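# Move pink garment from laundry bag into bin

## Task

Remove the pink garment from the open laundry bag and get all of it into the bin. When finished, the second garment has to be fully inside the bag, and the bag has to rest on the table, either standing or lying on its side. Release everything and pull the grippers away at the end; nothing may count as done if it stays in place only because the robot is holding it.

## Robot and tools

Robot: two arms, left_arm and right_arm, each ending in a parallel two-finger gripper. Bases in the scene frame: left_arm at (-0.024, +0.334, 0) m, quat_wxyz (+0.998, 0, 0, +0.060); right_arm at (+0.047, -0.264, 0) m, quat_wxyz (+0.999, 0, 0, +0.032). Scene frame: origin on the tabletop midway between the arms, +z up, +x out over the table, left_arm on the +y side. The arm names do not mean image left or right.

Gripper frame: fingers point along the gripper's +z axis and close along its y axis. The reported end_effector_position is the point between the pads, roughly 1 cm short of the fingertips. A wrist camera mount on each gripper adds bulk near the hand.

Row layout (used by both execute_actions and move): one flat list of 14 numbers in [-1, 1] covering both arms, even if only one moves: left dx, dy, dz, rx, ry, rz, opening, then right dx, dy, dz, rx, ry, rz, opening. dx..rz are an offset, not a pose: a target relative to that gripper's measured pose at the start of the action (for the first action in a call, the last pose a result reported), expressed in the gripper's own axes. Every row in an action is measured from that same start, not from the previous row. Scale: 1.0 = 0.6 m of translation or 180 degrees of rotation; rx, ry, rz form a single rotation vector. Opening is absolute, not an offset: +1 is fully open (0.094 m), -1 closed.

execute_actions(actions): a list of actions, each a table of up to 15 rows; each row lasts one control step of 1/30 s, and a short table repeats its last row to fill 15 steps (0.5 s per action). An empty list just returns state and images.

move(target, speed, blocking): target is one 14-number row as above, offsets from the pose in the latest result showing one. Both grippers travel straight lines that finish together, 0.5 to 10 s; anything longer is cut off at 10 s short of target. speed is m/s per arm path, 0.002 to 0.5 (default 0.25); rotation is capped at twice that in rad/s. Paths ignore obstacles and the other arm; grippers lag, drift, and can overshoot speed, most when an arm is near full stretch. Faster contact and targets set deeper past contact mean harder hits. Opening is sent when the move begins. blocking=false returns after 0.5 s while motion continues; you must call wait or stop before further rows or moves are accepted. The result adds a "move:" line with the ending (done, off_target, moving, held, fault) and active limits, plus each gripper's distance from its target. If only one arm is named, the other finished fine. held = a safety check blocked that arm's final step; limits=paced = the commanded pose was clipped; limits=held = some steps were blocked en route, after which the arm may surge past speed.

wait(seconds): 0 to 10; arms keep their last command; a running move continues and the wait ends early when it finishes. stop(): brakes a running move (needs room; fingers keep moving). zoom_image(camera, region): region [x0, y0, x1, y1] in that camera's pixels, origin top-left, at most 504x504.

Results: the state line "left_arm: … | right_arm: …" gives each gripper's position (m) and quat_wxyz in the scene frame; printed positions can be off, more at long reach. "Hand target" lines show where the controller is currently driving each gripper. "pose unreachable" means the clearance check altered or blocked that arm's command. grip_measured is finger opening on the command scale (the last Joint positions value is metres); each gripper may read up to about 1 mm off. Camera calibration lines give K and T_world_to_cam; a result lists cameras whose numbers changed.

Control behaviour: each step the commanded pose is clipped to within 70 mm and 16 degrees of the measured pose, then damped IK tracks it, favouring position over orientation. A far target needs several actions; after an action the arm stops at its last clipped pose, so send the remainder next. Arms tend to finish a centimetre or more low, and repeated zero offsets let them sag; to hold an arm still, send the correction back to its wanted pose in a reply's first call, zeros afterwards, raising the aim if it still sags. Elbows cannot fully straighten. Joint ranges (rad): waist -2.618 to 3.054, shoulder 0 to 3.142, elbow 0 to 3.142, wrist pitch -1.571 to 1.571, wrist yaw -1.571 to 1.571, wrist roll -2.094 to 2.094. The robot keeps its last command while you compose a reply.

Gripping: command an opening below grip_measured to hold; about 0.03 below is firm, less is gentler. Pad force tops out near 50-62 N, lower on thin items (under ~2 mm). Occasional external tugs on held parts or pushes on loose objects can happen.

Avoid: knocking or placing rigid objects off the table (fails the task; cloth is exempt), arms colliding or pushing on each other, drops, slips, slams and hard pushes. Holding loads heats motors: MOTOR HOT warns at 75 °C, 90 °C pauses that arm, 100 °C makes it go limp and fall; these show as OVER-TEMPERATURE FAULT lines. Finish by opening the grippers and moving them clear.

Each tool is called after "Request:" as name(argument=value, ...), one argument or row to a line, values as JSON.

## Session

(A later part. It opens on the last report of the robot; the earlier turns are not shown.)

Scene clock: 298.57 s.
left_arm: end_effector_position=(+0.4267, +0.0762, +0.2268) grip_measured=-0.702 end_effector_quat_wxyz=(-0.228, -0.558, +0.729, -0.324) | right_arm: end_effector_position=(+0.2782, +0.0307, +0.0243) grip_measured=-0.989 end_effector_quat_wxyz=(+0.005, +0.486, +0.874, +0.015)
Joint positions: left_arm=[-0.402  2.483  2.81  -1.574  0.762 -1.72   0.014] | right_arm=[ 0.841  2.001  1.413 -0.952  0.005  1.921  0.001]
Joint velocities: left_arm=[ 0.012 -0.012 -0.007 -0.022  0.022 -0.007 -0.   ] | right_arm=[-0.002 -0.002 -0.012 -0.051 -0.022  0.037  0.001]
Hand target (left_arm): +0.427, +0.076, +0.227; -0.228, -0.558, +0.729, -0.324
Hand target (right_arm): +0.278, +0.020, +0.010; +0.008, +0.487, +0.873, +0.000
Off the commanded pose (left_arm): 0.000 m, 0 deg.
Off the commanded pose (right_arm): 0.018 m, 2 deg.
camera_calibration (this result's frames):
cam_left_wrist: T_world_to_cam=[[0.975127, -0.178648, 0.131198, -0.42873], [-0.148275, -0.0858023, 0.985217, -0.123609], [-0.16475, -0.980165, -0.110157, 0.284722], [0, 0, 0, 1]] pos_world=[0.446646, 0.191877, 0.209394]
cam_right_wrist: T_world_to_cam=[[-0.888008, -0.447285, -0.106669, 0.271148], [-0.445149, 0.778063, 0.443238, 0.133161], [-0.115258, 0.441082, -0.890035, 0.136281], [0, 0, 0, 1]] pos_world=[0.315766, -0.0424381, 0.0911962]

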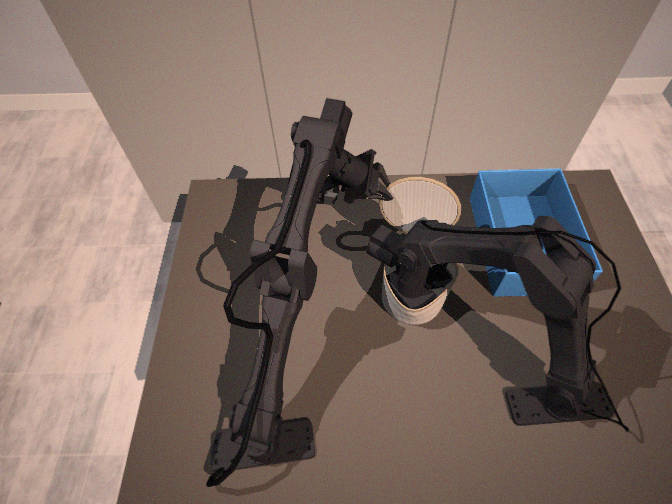

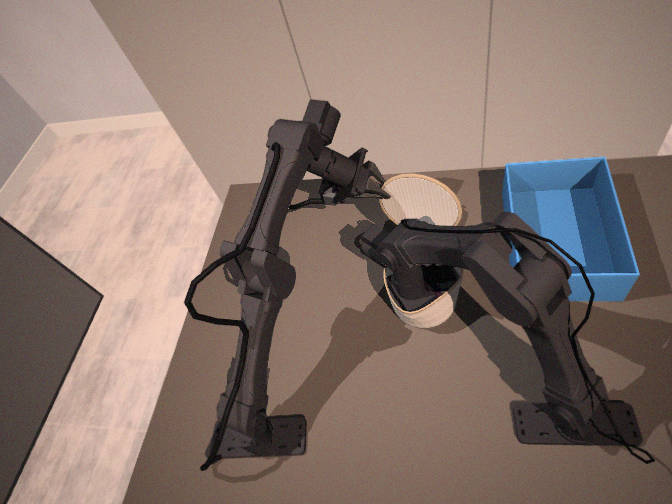

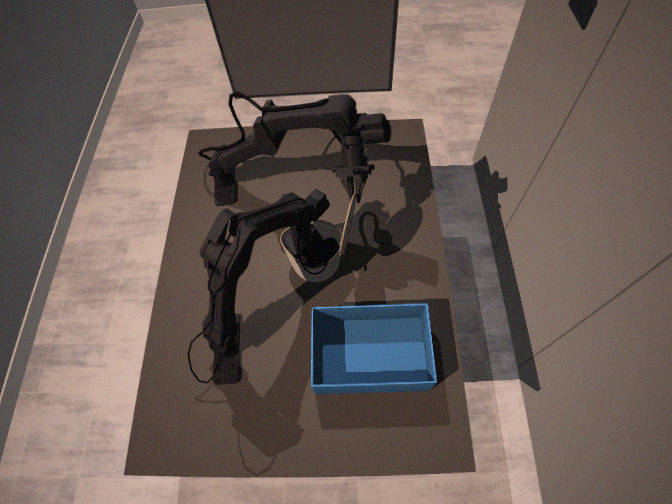

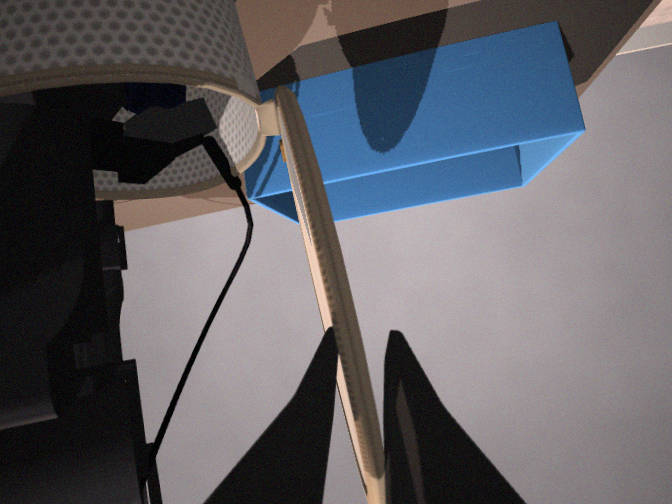

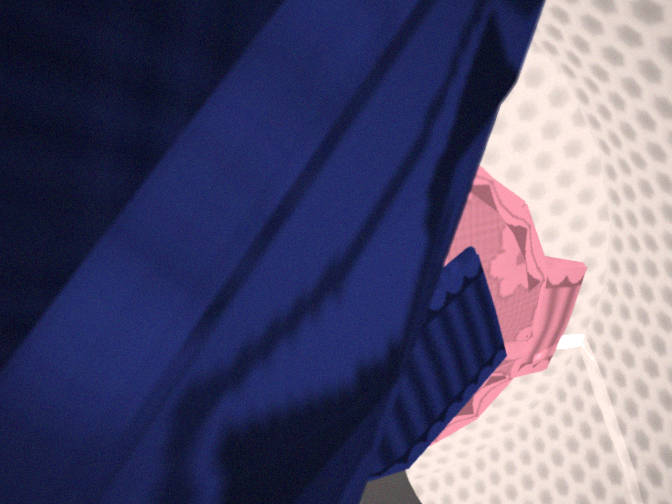

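Request:
move(
  target=[0,0,0,0,0,0,-0.7,0,-0.02,-0.18,0,0,0,-1],
  speed=0.15,
)

Request:
move(
  target=[0,0,0,0,0,0,-0.7,-0.065,-0.03,-0.02,0,0,-0.92,-0.5],
  speed=0.5,
)

Scene clock: 319.93 s.
left_arm: end_effector_position=(+0.4267, +0.0762, +0.2268) grip_measured=-0.702 end_effector_quat_wxyz=(-0.228, -0.558, +0.729, -0.324) | right_arm: end_effector_position=(+0.2691, +0.0211, +0.1170) grip_measured=-0.989 end_effector_quat_wxyz=(-0.001, +0.486, +0.874, +0.003)
Joint positions: left_arm=[-0.402  2.483  2.81  -1.574  0.762 -1.72   0.014] | right_arm=[ 0.841  1.912  1.664 -1.318 -0.002  1.921  0.001]
Joint velocities: left_arm=[-0.007 -0.017 -0.002 -0.022  0.022 -0.037  0.   ] | right_arm=[-0.007 -0.002  0.007  0.037 -0.022 -0.037 -0.   ]
Hand target (left_arm): +0.427, +0.076, +0.227; -0.228, -0.558, +0.729, -0.324
Hand target (right_arm): +0.268, +0.022, +0.132; +0.005, +0.486, +0.874, +0.015
Off the commanded pose (left_arm): 0.000 m, 0 deg.
Off the commanded pose (right_arm): 0.015 m, 2 deg.
move: off_target (right_arm)
camera_calibration (this result's frames):
cam_left_wrist: T_world_to_cam=[[0.975127, -0.178648, 0.131198, -0.42873], [-0.148275, -0.0858023, 0.985217, -0.123609], [-0.16475, -0.980165, -0.110157, 0.284722], [0, 0, 0, 1]] pos_world=[0.446646, 0.191877, 0.209394]
cam_right_wrist: T_world_to_cam=[[-0.889979, -0.448889, -0.0802233, 0.266097], [-0.435656, 0.785045, 0.44035, 0.0930708], [-0.13469, 0.426852, -0.894235, 0.227996], [0, 0, 0, 1]] pos_world=[0.308077, -0.0509373, 0.184246]

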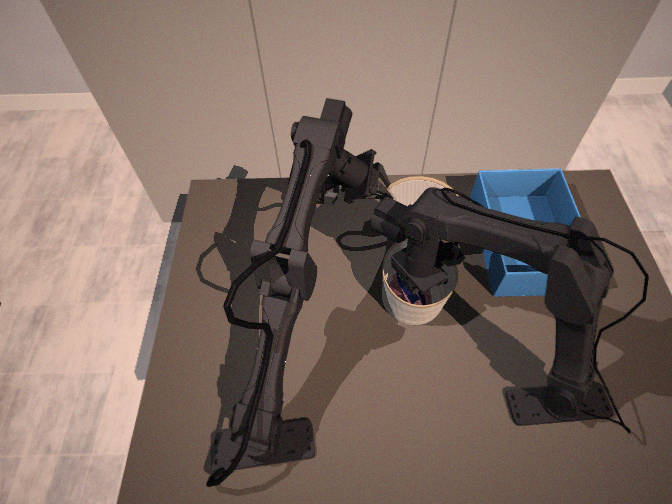

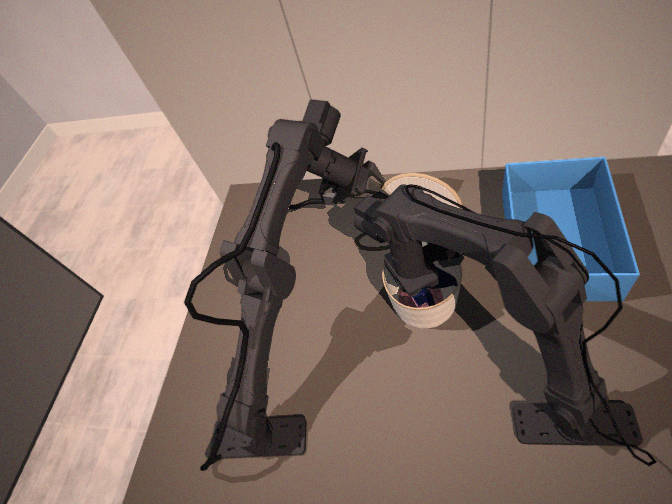

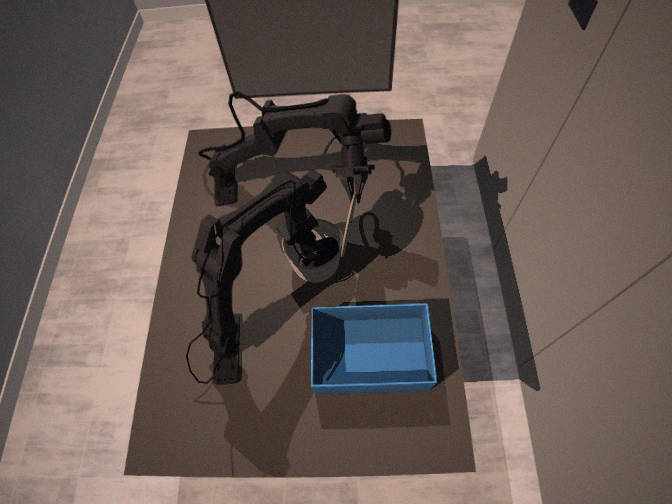

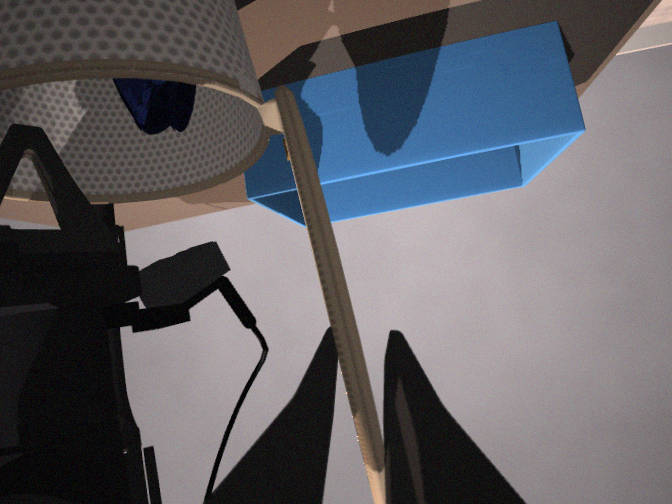

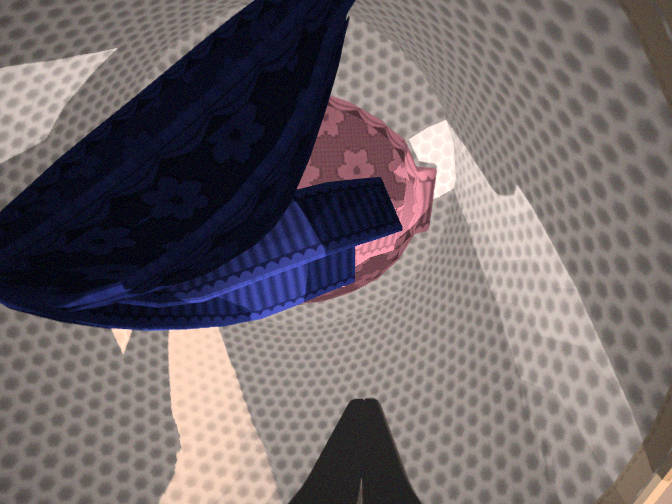

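Scene clock: 323.57 s.
left_arm: end_effector_position=(+0.4267, +0.0762, +0.2268) grip_measured=-0.702 end_effector_quat_wxyz=(-0.228, -0.558, +0.729, -0.324) | right_arm: end_effector_position=(+0.2768, -0.0158, +0.1198) grip_measured=-0.501 end_effector_quat_wxyz=(+0.005, +0.805, -0.594, +0.001)
Joint positions: left_arm=[-0.402  2.483  2.81  -1.574  0.762 -1.72   0.014] | right_arm=[ 0.758  1.835  1.574 -1.32   0.004 -1.047  0.023]
Joint velocities: left_arm=[ 0.007 -0.012 -0.012 -0.022 -0.037  0.007  0.   ] | right_arm=[ 0.012 -0.012 -0.002 -0.007  0.007 -0.037  0.   ]
Hand target (left_arm): +0.427, +0.076, +0.227; -0.228, -0.558, +0.729, -0.324
Hand target (right_arm): +0.275, -0.022, +0.129; -0.001, +0.806, -0.592, +0.001
Off the commanded pose (left_arm): 0.000 m, 0 deg.
Off the commanded pose (right_arm): 0.011 m, 1 deg.
move: off_target (right_arm)
camera_calibration (this result's frames):
cam_left_wrist: T_world_to_cam=[[0.975127, -0.178648, 0.131198, -0.42873], [-0.148275, -0.0858023, 0.985217, -0.123609], [-0.16475, -0.980165, -0.110157, 0.284722], [0, 0, 0, 1]] pos_world=[0.446646, 0.191877, 0.209394]
cam_right_wrist: T_world_to_cam=[[0.97447, 0.208718, -0.0827354, -0.248774], [0.223519, -0.867148, 0.445078, -0.084931], [0.0211518, -0.452208, -0.891662, 0.189943], [0, 0, 0, 1]] pos_world=[0.257389, 0.0641696, 0.186584]

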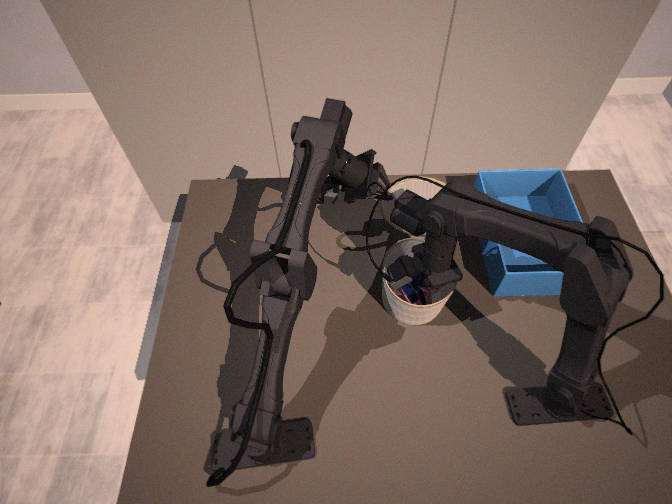

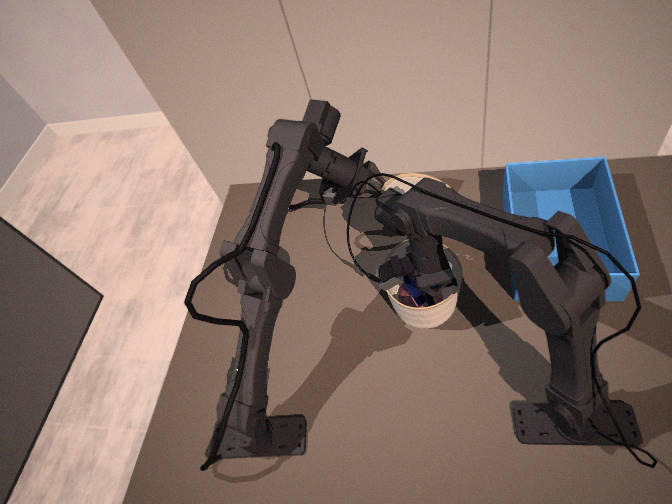

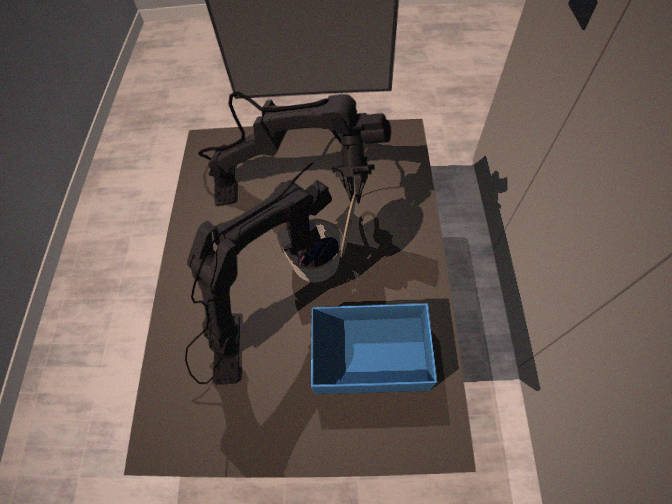

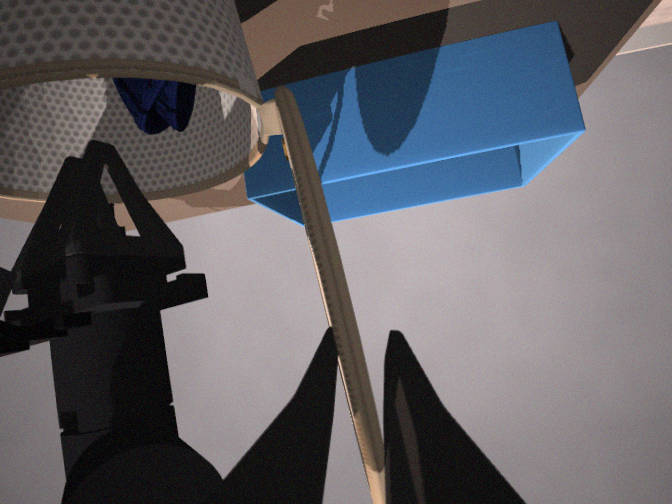

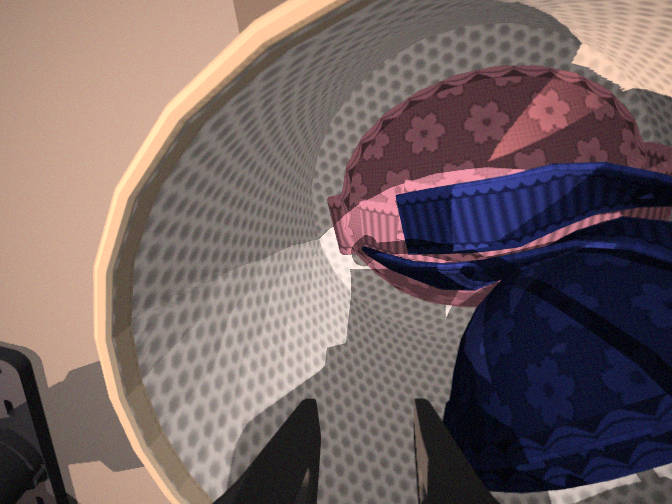

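Request:
move(
  target=[0,0,0,0,0,0,-0.7,-0.03,0.007,0.125,0,-0.03,0,-0.35],
  speed=0.1,
)

Scene clock: 332.03 s.
left_arm: end_effector_position=(+0.4267, +0.0762, +0.2268) grip_measured=-0.702 end_effector_quat_wxyz=(-0.228, -0.558, +0.729, -0.324) | right_arm: end_effector_position=(+0.2681, -0.0050, +0.0536) grip_measured=-0.351 end_effector_quat_wxyz=(-0.024, +0.805, -0.592, -0.034)
Joint positions: left_arm=[-0.402  2.483  2.81  -1.574  0.762 -1.72   0.014] | right_arm=[ 0.758  1.835  1.305 -1.001 -0.073 -1.049  0.03 ]
Joint velocities: left_arm=[-0.007  0.012  0.002 -0.051  0.007 -0.037 -0.   ] | right_arm=[-0.007 -0.007 -0.017  0.066 -0.007 -0.066  0.   ]
Hand target (left_arm): +0.427, +0.076, +0.227; -0.228, -0.558, +0.729, -0.324
Hand target (right_arm): +0.265, -0.001, +0.045; -0.022, +0.804, -0.593, -0.037
Off the commanded pose (left_arm): 0.000 m, 0 deg.
Off the commanded pose (right_arm): 0.010 m, 0 deg.
move: done
camera_calibration (this result's frames):
cam_left_wrist: T_world_to_cam=[[0.975127, -0.178648, 0.131198, -0.42873], [-0.148275, -0.0858023, 0.985217, -0.123609], [-0.16475, -0.980165, -0.110157, 0.284722], [0, 0, 0, 1]] pos_world=[0.446646, 0.191877, 0.209394]
cam_right_wrist: T_world_to_cam=[[0.972031, 0.218827, -0.0852644, -0.247212], [0.234843, -0.902558, 0.360886, -0.0428551], [0.00201535, -0.370816, -0.928704, 0.143544], [0, 0, 0, 1]] pos_world=[0.250072, 0.0686455, 0.127697]

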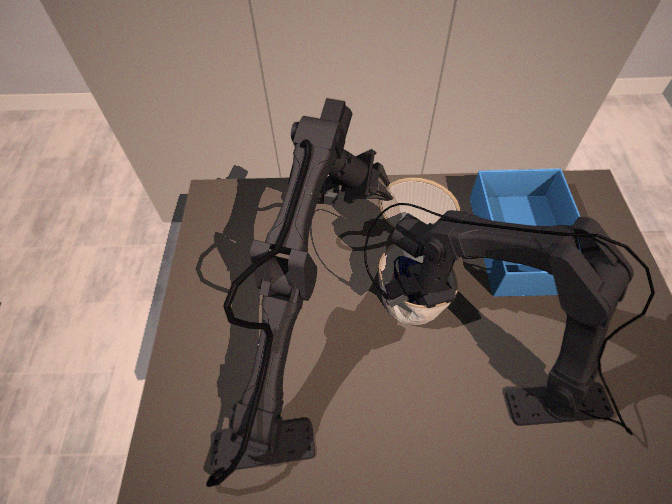

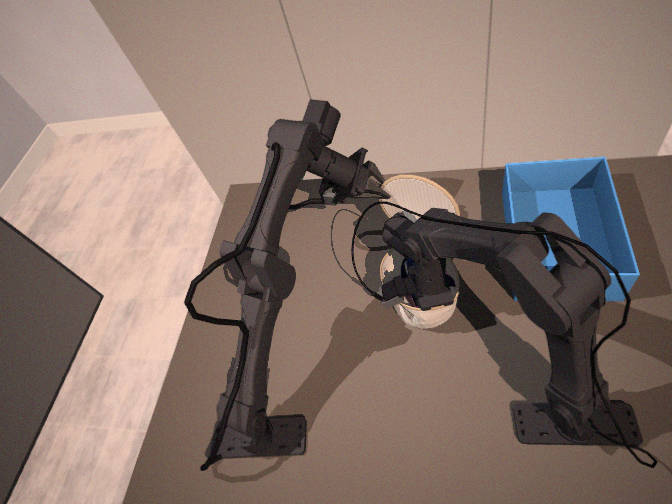

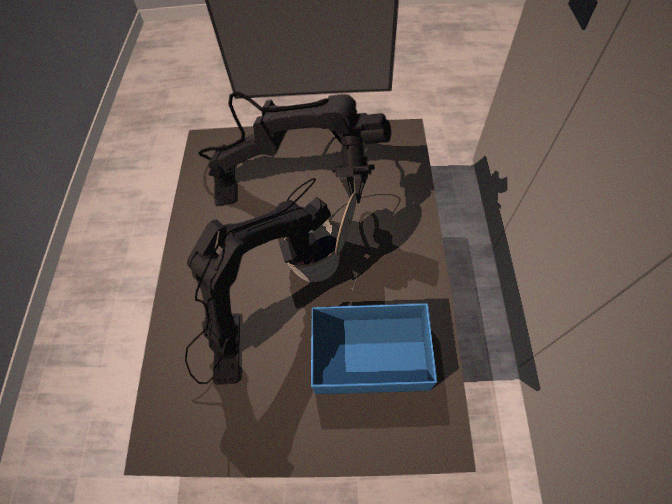

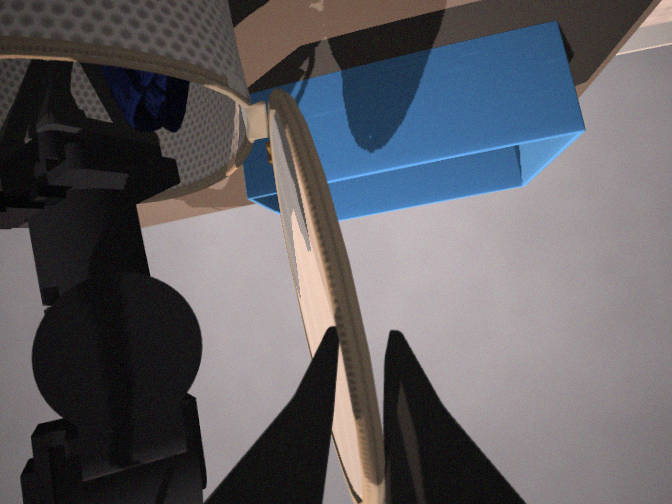

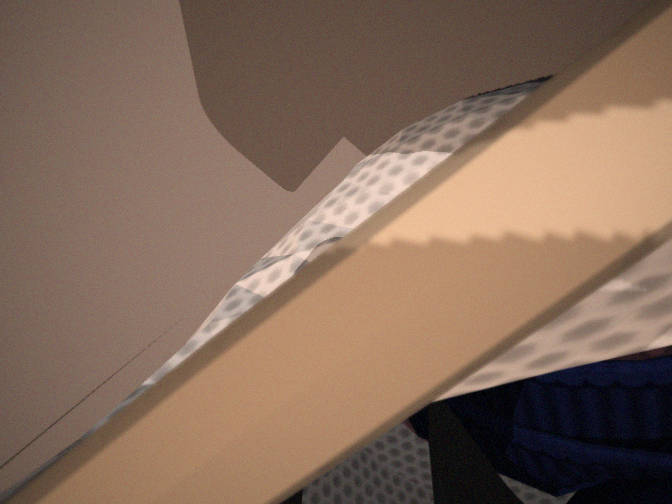

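Request:
move(
  target=[0,0,0,0,0,0,-0.7,-0.005,0,0.075,0,0,0,-0.35],
  speed=0.05,
)

Request:
execute_actions(
  actions=[
    [[0,0,0,0,0,0,-0.7,0,-0.015,0.03,0,0,0,-0.7]],
    [[0,0,0,0,0,0,-0.7,0,-0.015,0.03,0,0,0,-1]],
  ],
)

Scene clock: 339.07 s.
left_arm: end_effector_position=(+0.4267, +0.0762, +0.2268) grip_measured=-0.702 end_effector_quat_wxyz=(-0.228, -0.558, +0.729, -0.324) | right_arm: end_effector_position=(+0.2624, -0.0047, +0.0284) grip_measured=-0.351 end_effector_quat_wxyz=(-0.020, +0.806, -0.590, -0.036)
Joint positions: left_arm=[-0.402  2.483  2.81  -1.574  0.762 -1.72   0.014] | right_arm=[ 0.77   1.861  1.233 -0.911 -0.076 -1.042  0.03 ]
Joint velocities: left_arm=[ 0.002  0.002  0.002 -0.007  0.066 -0.066 -0.   ] | right_arm=[-0.007 -0.012 -0.012 -0.022  0.022  0.037 -0.   ]
Hand target (left_arm): +0.427, +0.076, +0.227; -0.228, -0.558, +0.729, -0.324
Hand target (right_arm): +0.264, +0.000, +0.010; -0.024, +0.805, -0.592, -0.035
Off the commanded pose (left_arm): 0.000 m, 0 deg.
Off the commanded pose (right_arm): 0.021 m, 1 deg.
move: off_target (right_arm)
camera_calibration (this result's frames):
cam_left_wrist: T_world_to_cam=[[0.975127, -0.178648, 0.131198, -0.42873], [-0.148275, -0.0858023, 0.985217, -0.123609], [-0.16475, -0.980165, -0.110157, 0.284722], [0, 0, 0, 1]] pos_world=[0.446646, 0.191877, 0.209394]
cam_right_wrist: T_world_to_cam=[[0.970338, 0.222668, -0.0941445, -0.243123], [0.24172, -0.900055, 0.362592, -0.0339917], [-0.00399763, -0.374593, -0.927181, 0.121726], [0, 0, 0, 1]] pos_world=[0.244615, 0.069139, 0.102298]

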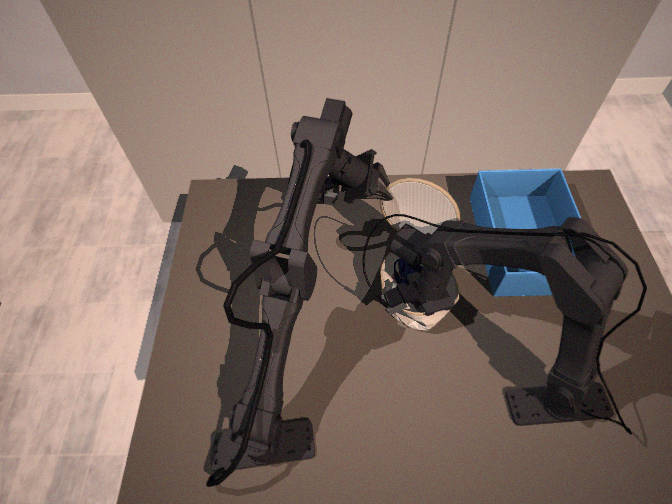

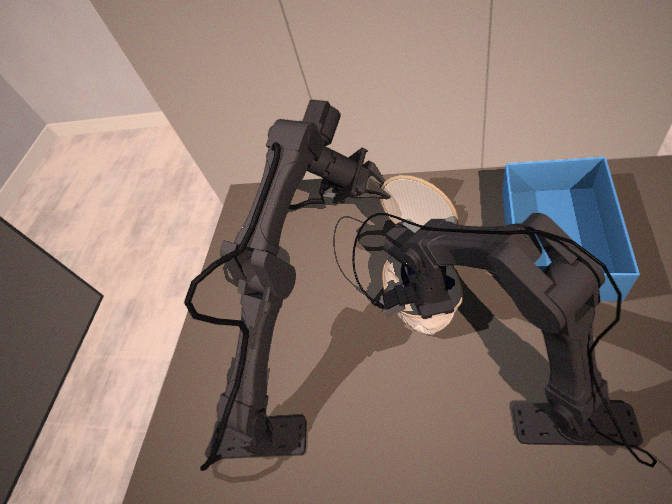

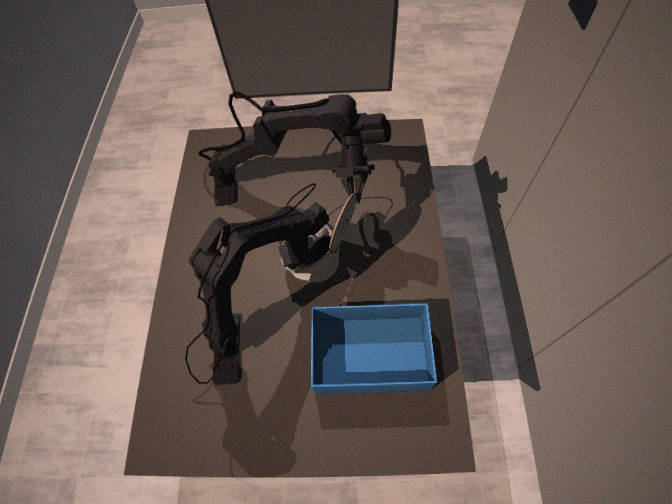

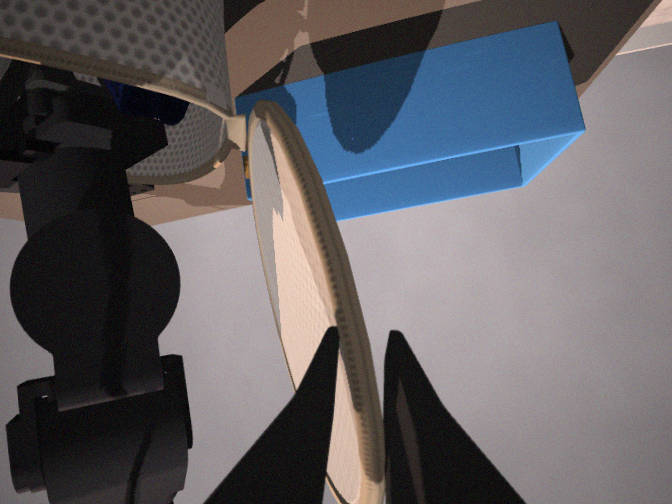

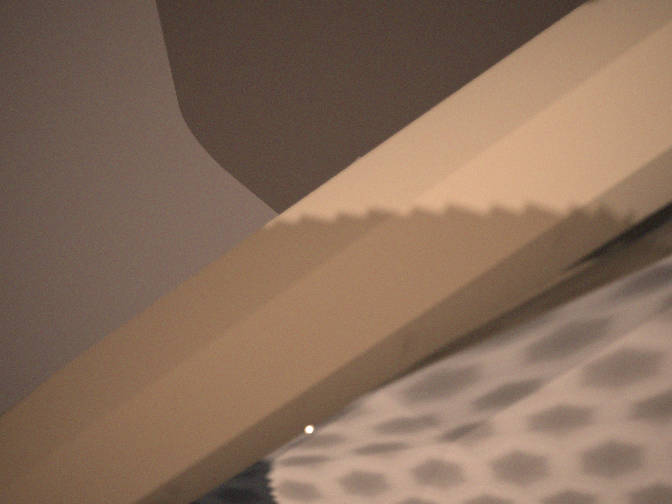

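Scene clock: 340.07 s.
left_arm: end_effector_position=(+0.4267, +0.0762, +0.2268) grip_measured=-0.702 end_effector_quat_wxyz=(-0.228, -0.558, +0.729, -0.324) | right_arm: end_effector_position=(+0.2652, -0.0032, +0.0237) grip_measured=-0.989 end_effector_quat_wxyz=(-0.021, +0.806, -0.590, -0.035)
Joint positions: left_arm=[-0.402  2.483  2.81  -1.574  0.762 -1.72   0.014] | right_arm=[ 0.768  1.876  1.233 -0.893 -0.075 -1.044  0.001]
Joint velocities: left_arm=[ 0.012  0.017  0.012 -0.051 -0.007 -0.051 -0.   ] | right_arm=[-0.017 -0.007 -0.012 -0.037 -0.022 -0.022  0.   ]
Hand target (left_arm): +0.427, +0.076, +0.227; -0.228, -0.558, +0.729, -0.324
Hand target (right_arm): +0.269, -0.001, +0.007; -0.016, +0.806, -0.590, -0.036
Off the commanded pose (left_arm): 0.000 m, 0 deg.
Off the commanded pose (right_arm): 0.018 m, 1 deg.
camera_calibration (this result's frames):
cam_left_wrist: T_world_to_cam=[[0.975127, -0.178648, 0.131198, -0.42873], [-0.148275, -0.0858023, 0.985217, -0.123609], [-0.16475, -0.980165, -0.110157, 0.284722], [0, 0, 0, 1]] pos_world=[0.446646, 0.191877, 0.209394]
cam_right_wrist: T_world_to_cam=[[0.970638, 0.222706, -0.0909104, -0.246765], [0.240544, -0.900442, 0.362413, -0.0313099], [-0.00114769, -0.37364, -0.927573, 0.117284], [0, 0, 0, 1]] pos_world=[0.247185, 0.0705853, 0.097703]

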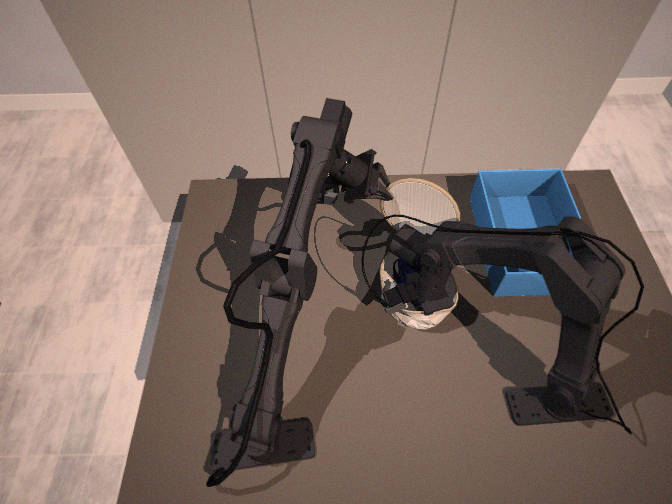

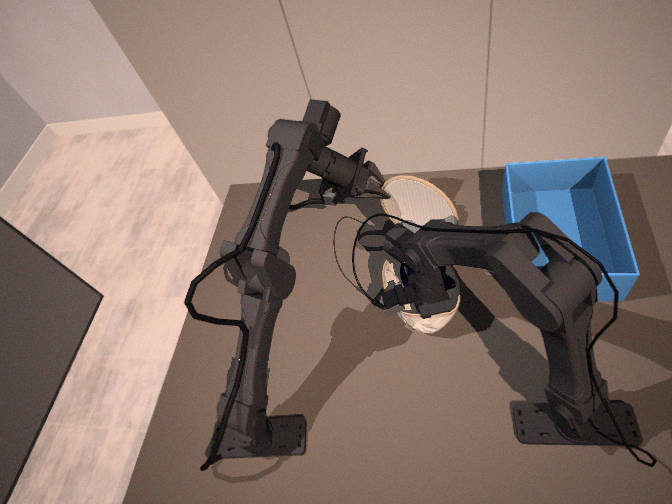

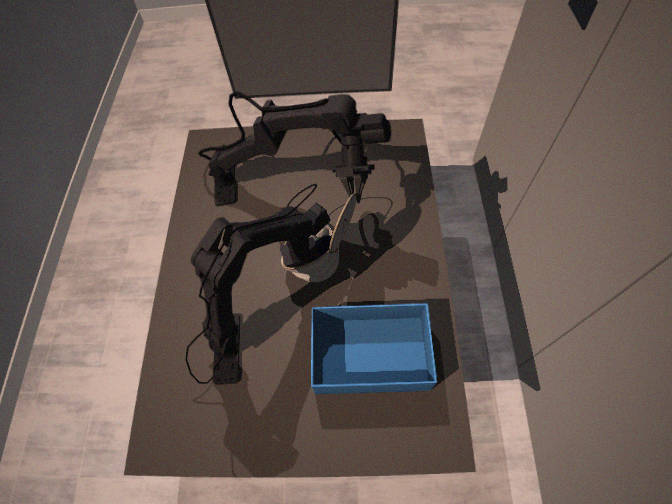

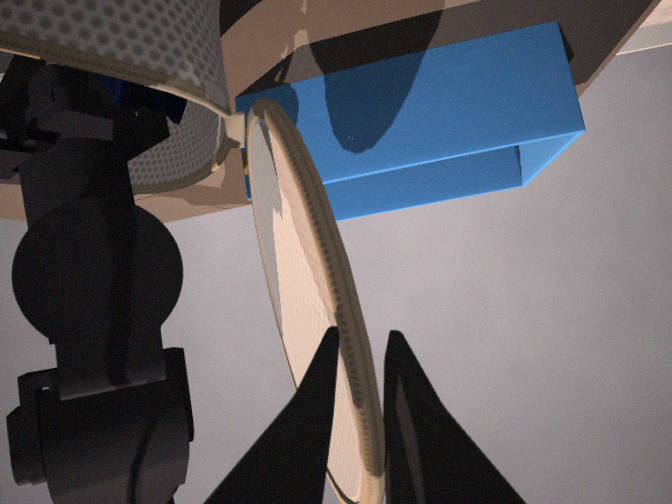

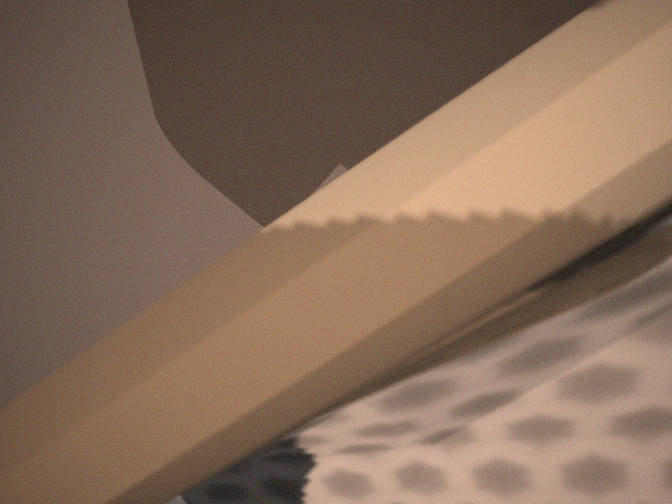

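Request:
move(
  target=[0,0,0,0,0,0,-0.7,-0.02,-0.02,-0.2,0,0,0,-1],
  speed=0.2,
)

Request:
move(
  target=[0,0,0,0,0,0,-0.7,0.05,-0.07,-0.04,0,0,0.3,-0.1],
  speed=0.4,
)

Scene clock: 347.50 s.
left_arm: end_effector_position=(+0.4267, +0.0762, +0.2268) grip_measured=-0.702 end_effector_quat_wxyz=(-0.228, -0.558, +0.729, -0.324) | right_arm: end_effector_position=(+0.2755, +0.0036, +0.1338) grip_measured=-0.989 end_effector_quat_wxyz=(-0.011, +0.805, -0.592, -0.036)
Joint positions: left_arm=[-0.402  2.483  2.81  -1.574  0.762 -1.72   0.014] | right_arm=[ 0.759  1.864  1.665 -1.357 -0.075 -1.05   0.001]
Joint velocities: left_arm=[ 0.007  0.002  0.002 -0.081 -0.007  0.051 -0.001] | right_arm=[-0.002 -0.007 -0.012  0.007  0.022  0.022 -0.   ]
Hand target (left_arm): +0.427, +0.076, +0.227; -0.228, -0.558, +0.729, -0.324
Hand target (right_arm): +0.279, +0.003, +0.144; -0.021, +0.806, -0.590, -0.035
Off the commanded pose (left_arm): 0.000 m, 0 deg.
Off the commanded pose (right_arm): 0.010 m, 1 deg.
move: done
camera_calibration (this result's frames):
cam_left_wrist: T_world_to_cam=[[0.975127, -0.178648, 0.131198, -0.42873], [-0.148275, -0.0858023, 0.985217, -0.123609], [-0.16475, -0.980165, -0.110157, 0.284722], [0, 0, 0, 1]] pos_world=[0.446646, 0.191877, 0.209394]
cam_right_wrist: T_world_to_cam=[[0.969838, 0.219018, -0.106984, -0.245925], [0.243333, -0.895621, 0.372359, -0.0697156], [-0.0142643, -0.387161, -0.921902, 0.224866], [0, 0, 0, 1]] pos_world=[0.258679, 0.0784825, 0.206953]

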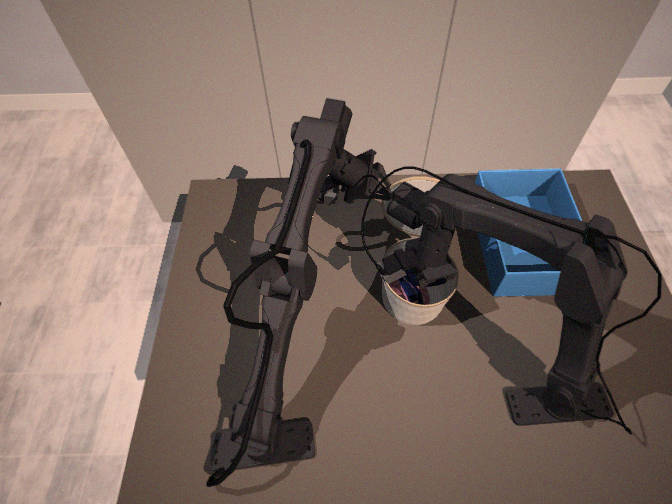

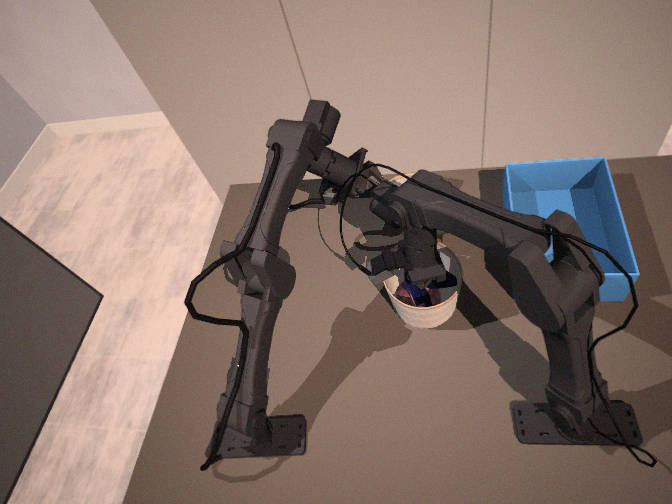

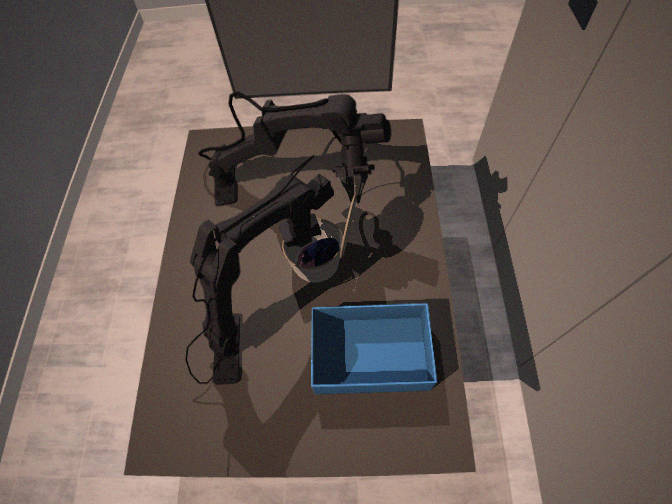

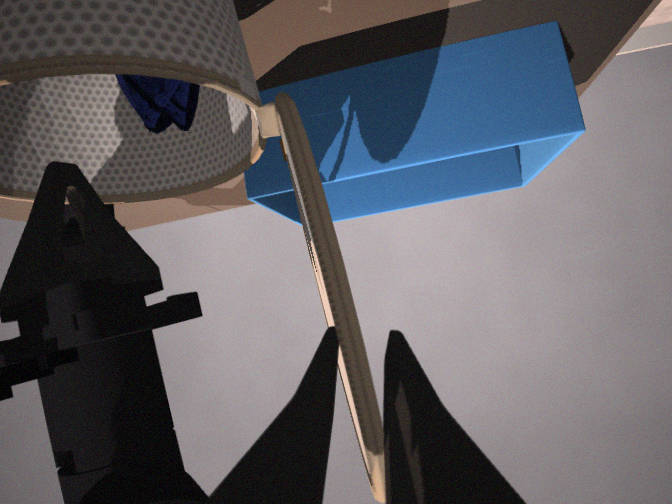

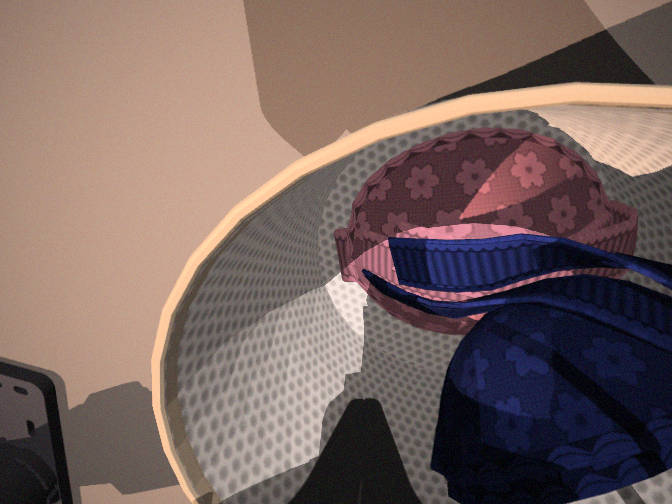

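Scene clock: 349.33 s.
left_arm: end_effector_position=(+0.4267, +0.0762, +0.2268) grip_measured=-0.702 end_effector_quat_wxyz=(-0.228, -0.558, +0.729, -0.324) | right_arm: end_effector_position=(+0.3220, -0.0136, +0.1469) grip_measured=-0.101 end_effector_quat_wxyz=(-0.011, -0.458, +0.888, +0.036)
Joint positions: left_arm=[-0.402  2.483  2.81  -1.574  0.762 -1.72   0.014] | right_arm=[ 0.636  1.974  1.866 -1.469 -0.075 -0.252  0.042]
Joint velocities: left_arm=[ 0.012 -0.012  0.002 -0.022  0.051  0.037 -0.001] | right_arm=[-0.002  0.007 -0.002  0.037  0.022  0.022  0.   ]
Hand target (left_arm): +0.427, +0.076, +0.227; -0.228, -0.558, +0.729, -0.324
Hand target (right_arm): +0.326, -0.015, +0.153; -0.006, -0.449, +0.893, +0.035
Off the commanded pose (left_arm): 0.000 m, 0 deg.
Off the commanded pose (right_arm): 0.008 m, 1 deg.
move: done
camera_calibration (this result's frames):
cam_left_wrist: T_world_to_cam=[[0.975127, -0.178648, 0.131198, -0.42873], [-0.148275, -0.0858023, 0.985217, -0.123609], [-0.16475, -0.980165, -0.110157, 0.284722], [0, 0, 0, 1]] pos_world=[0.446646, 0.191877, 0.209394]
cam_right_wrist: T_world_to_cam=[[0.7525, -0.641115, -0.150716, -0.221157], [-0.534992, -0.728518, 0.427837, 0.143468], [-0.384092, -0.241315, -0.891202, 0.347452], [0, 0, 0, 1]] pos_world=[0.376629, 0.0465774, 0.214937]

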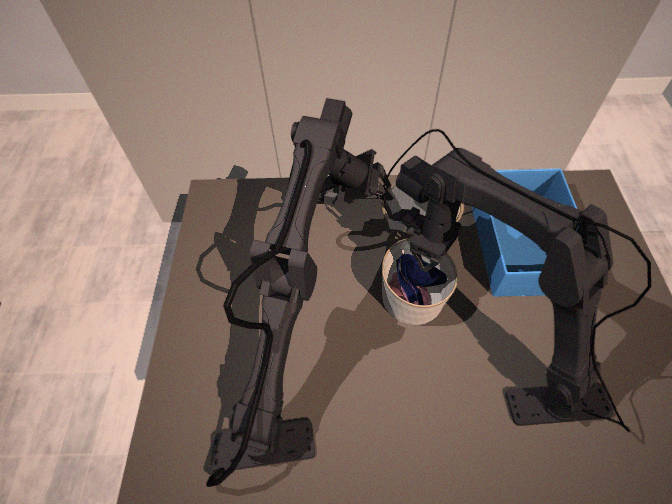

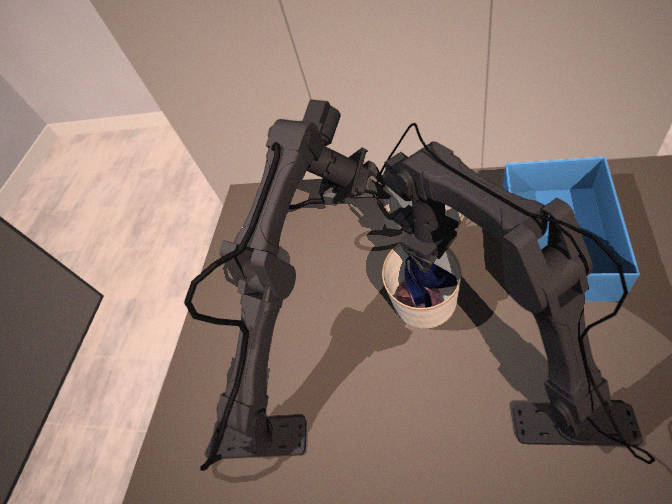

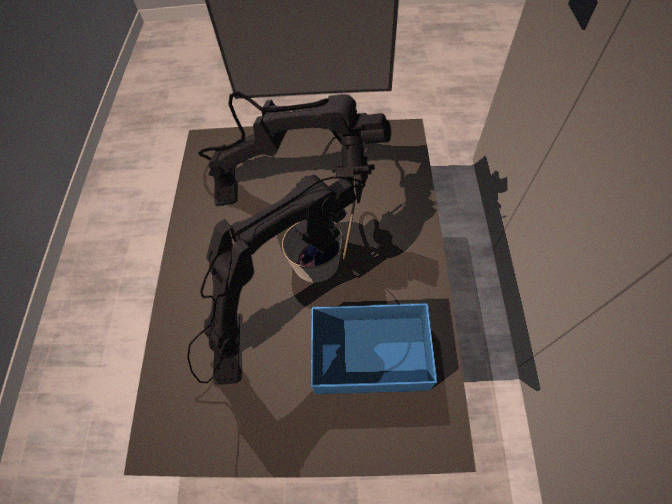

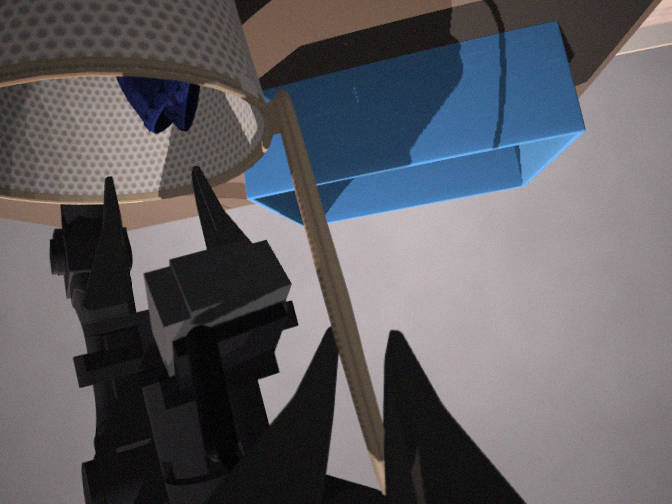

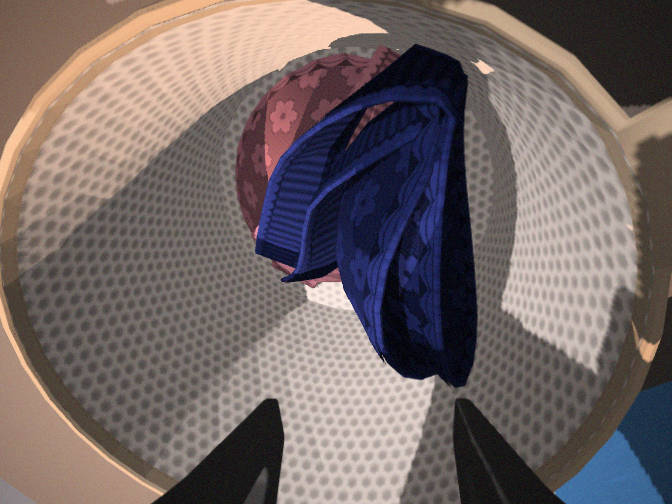

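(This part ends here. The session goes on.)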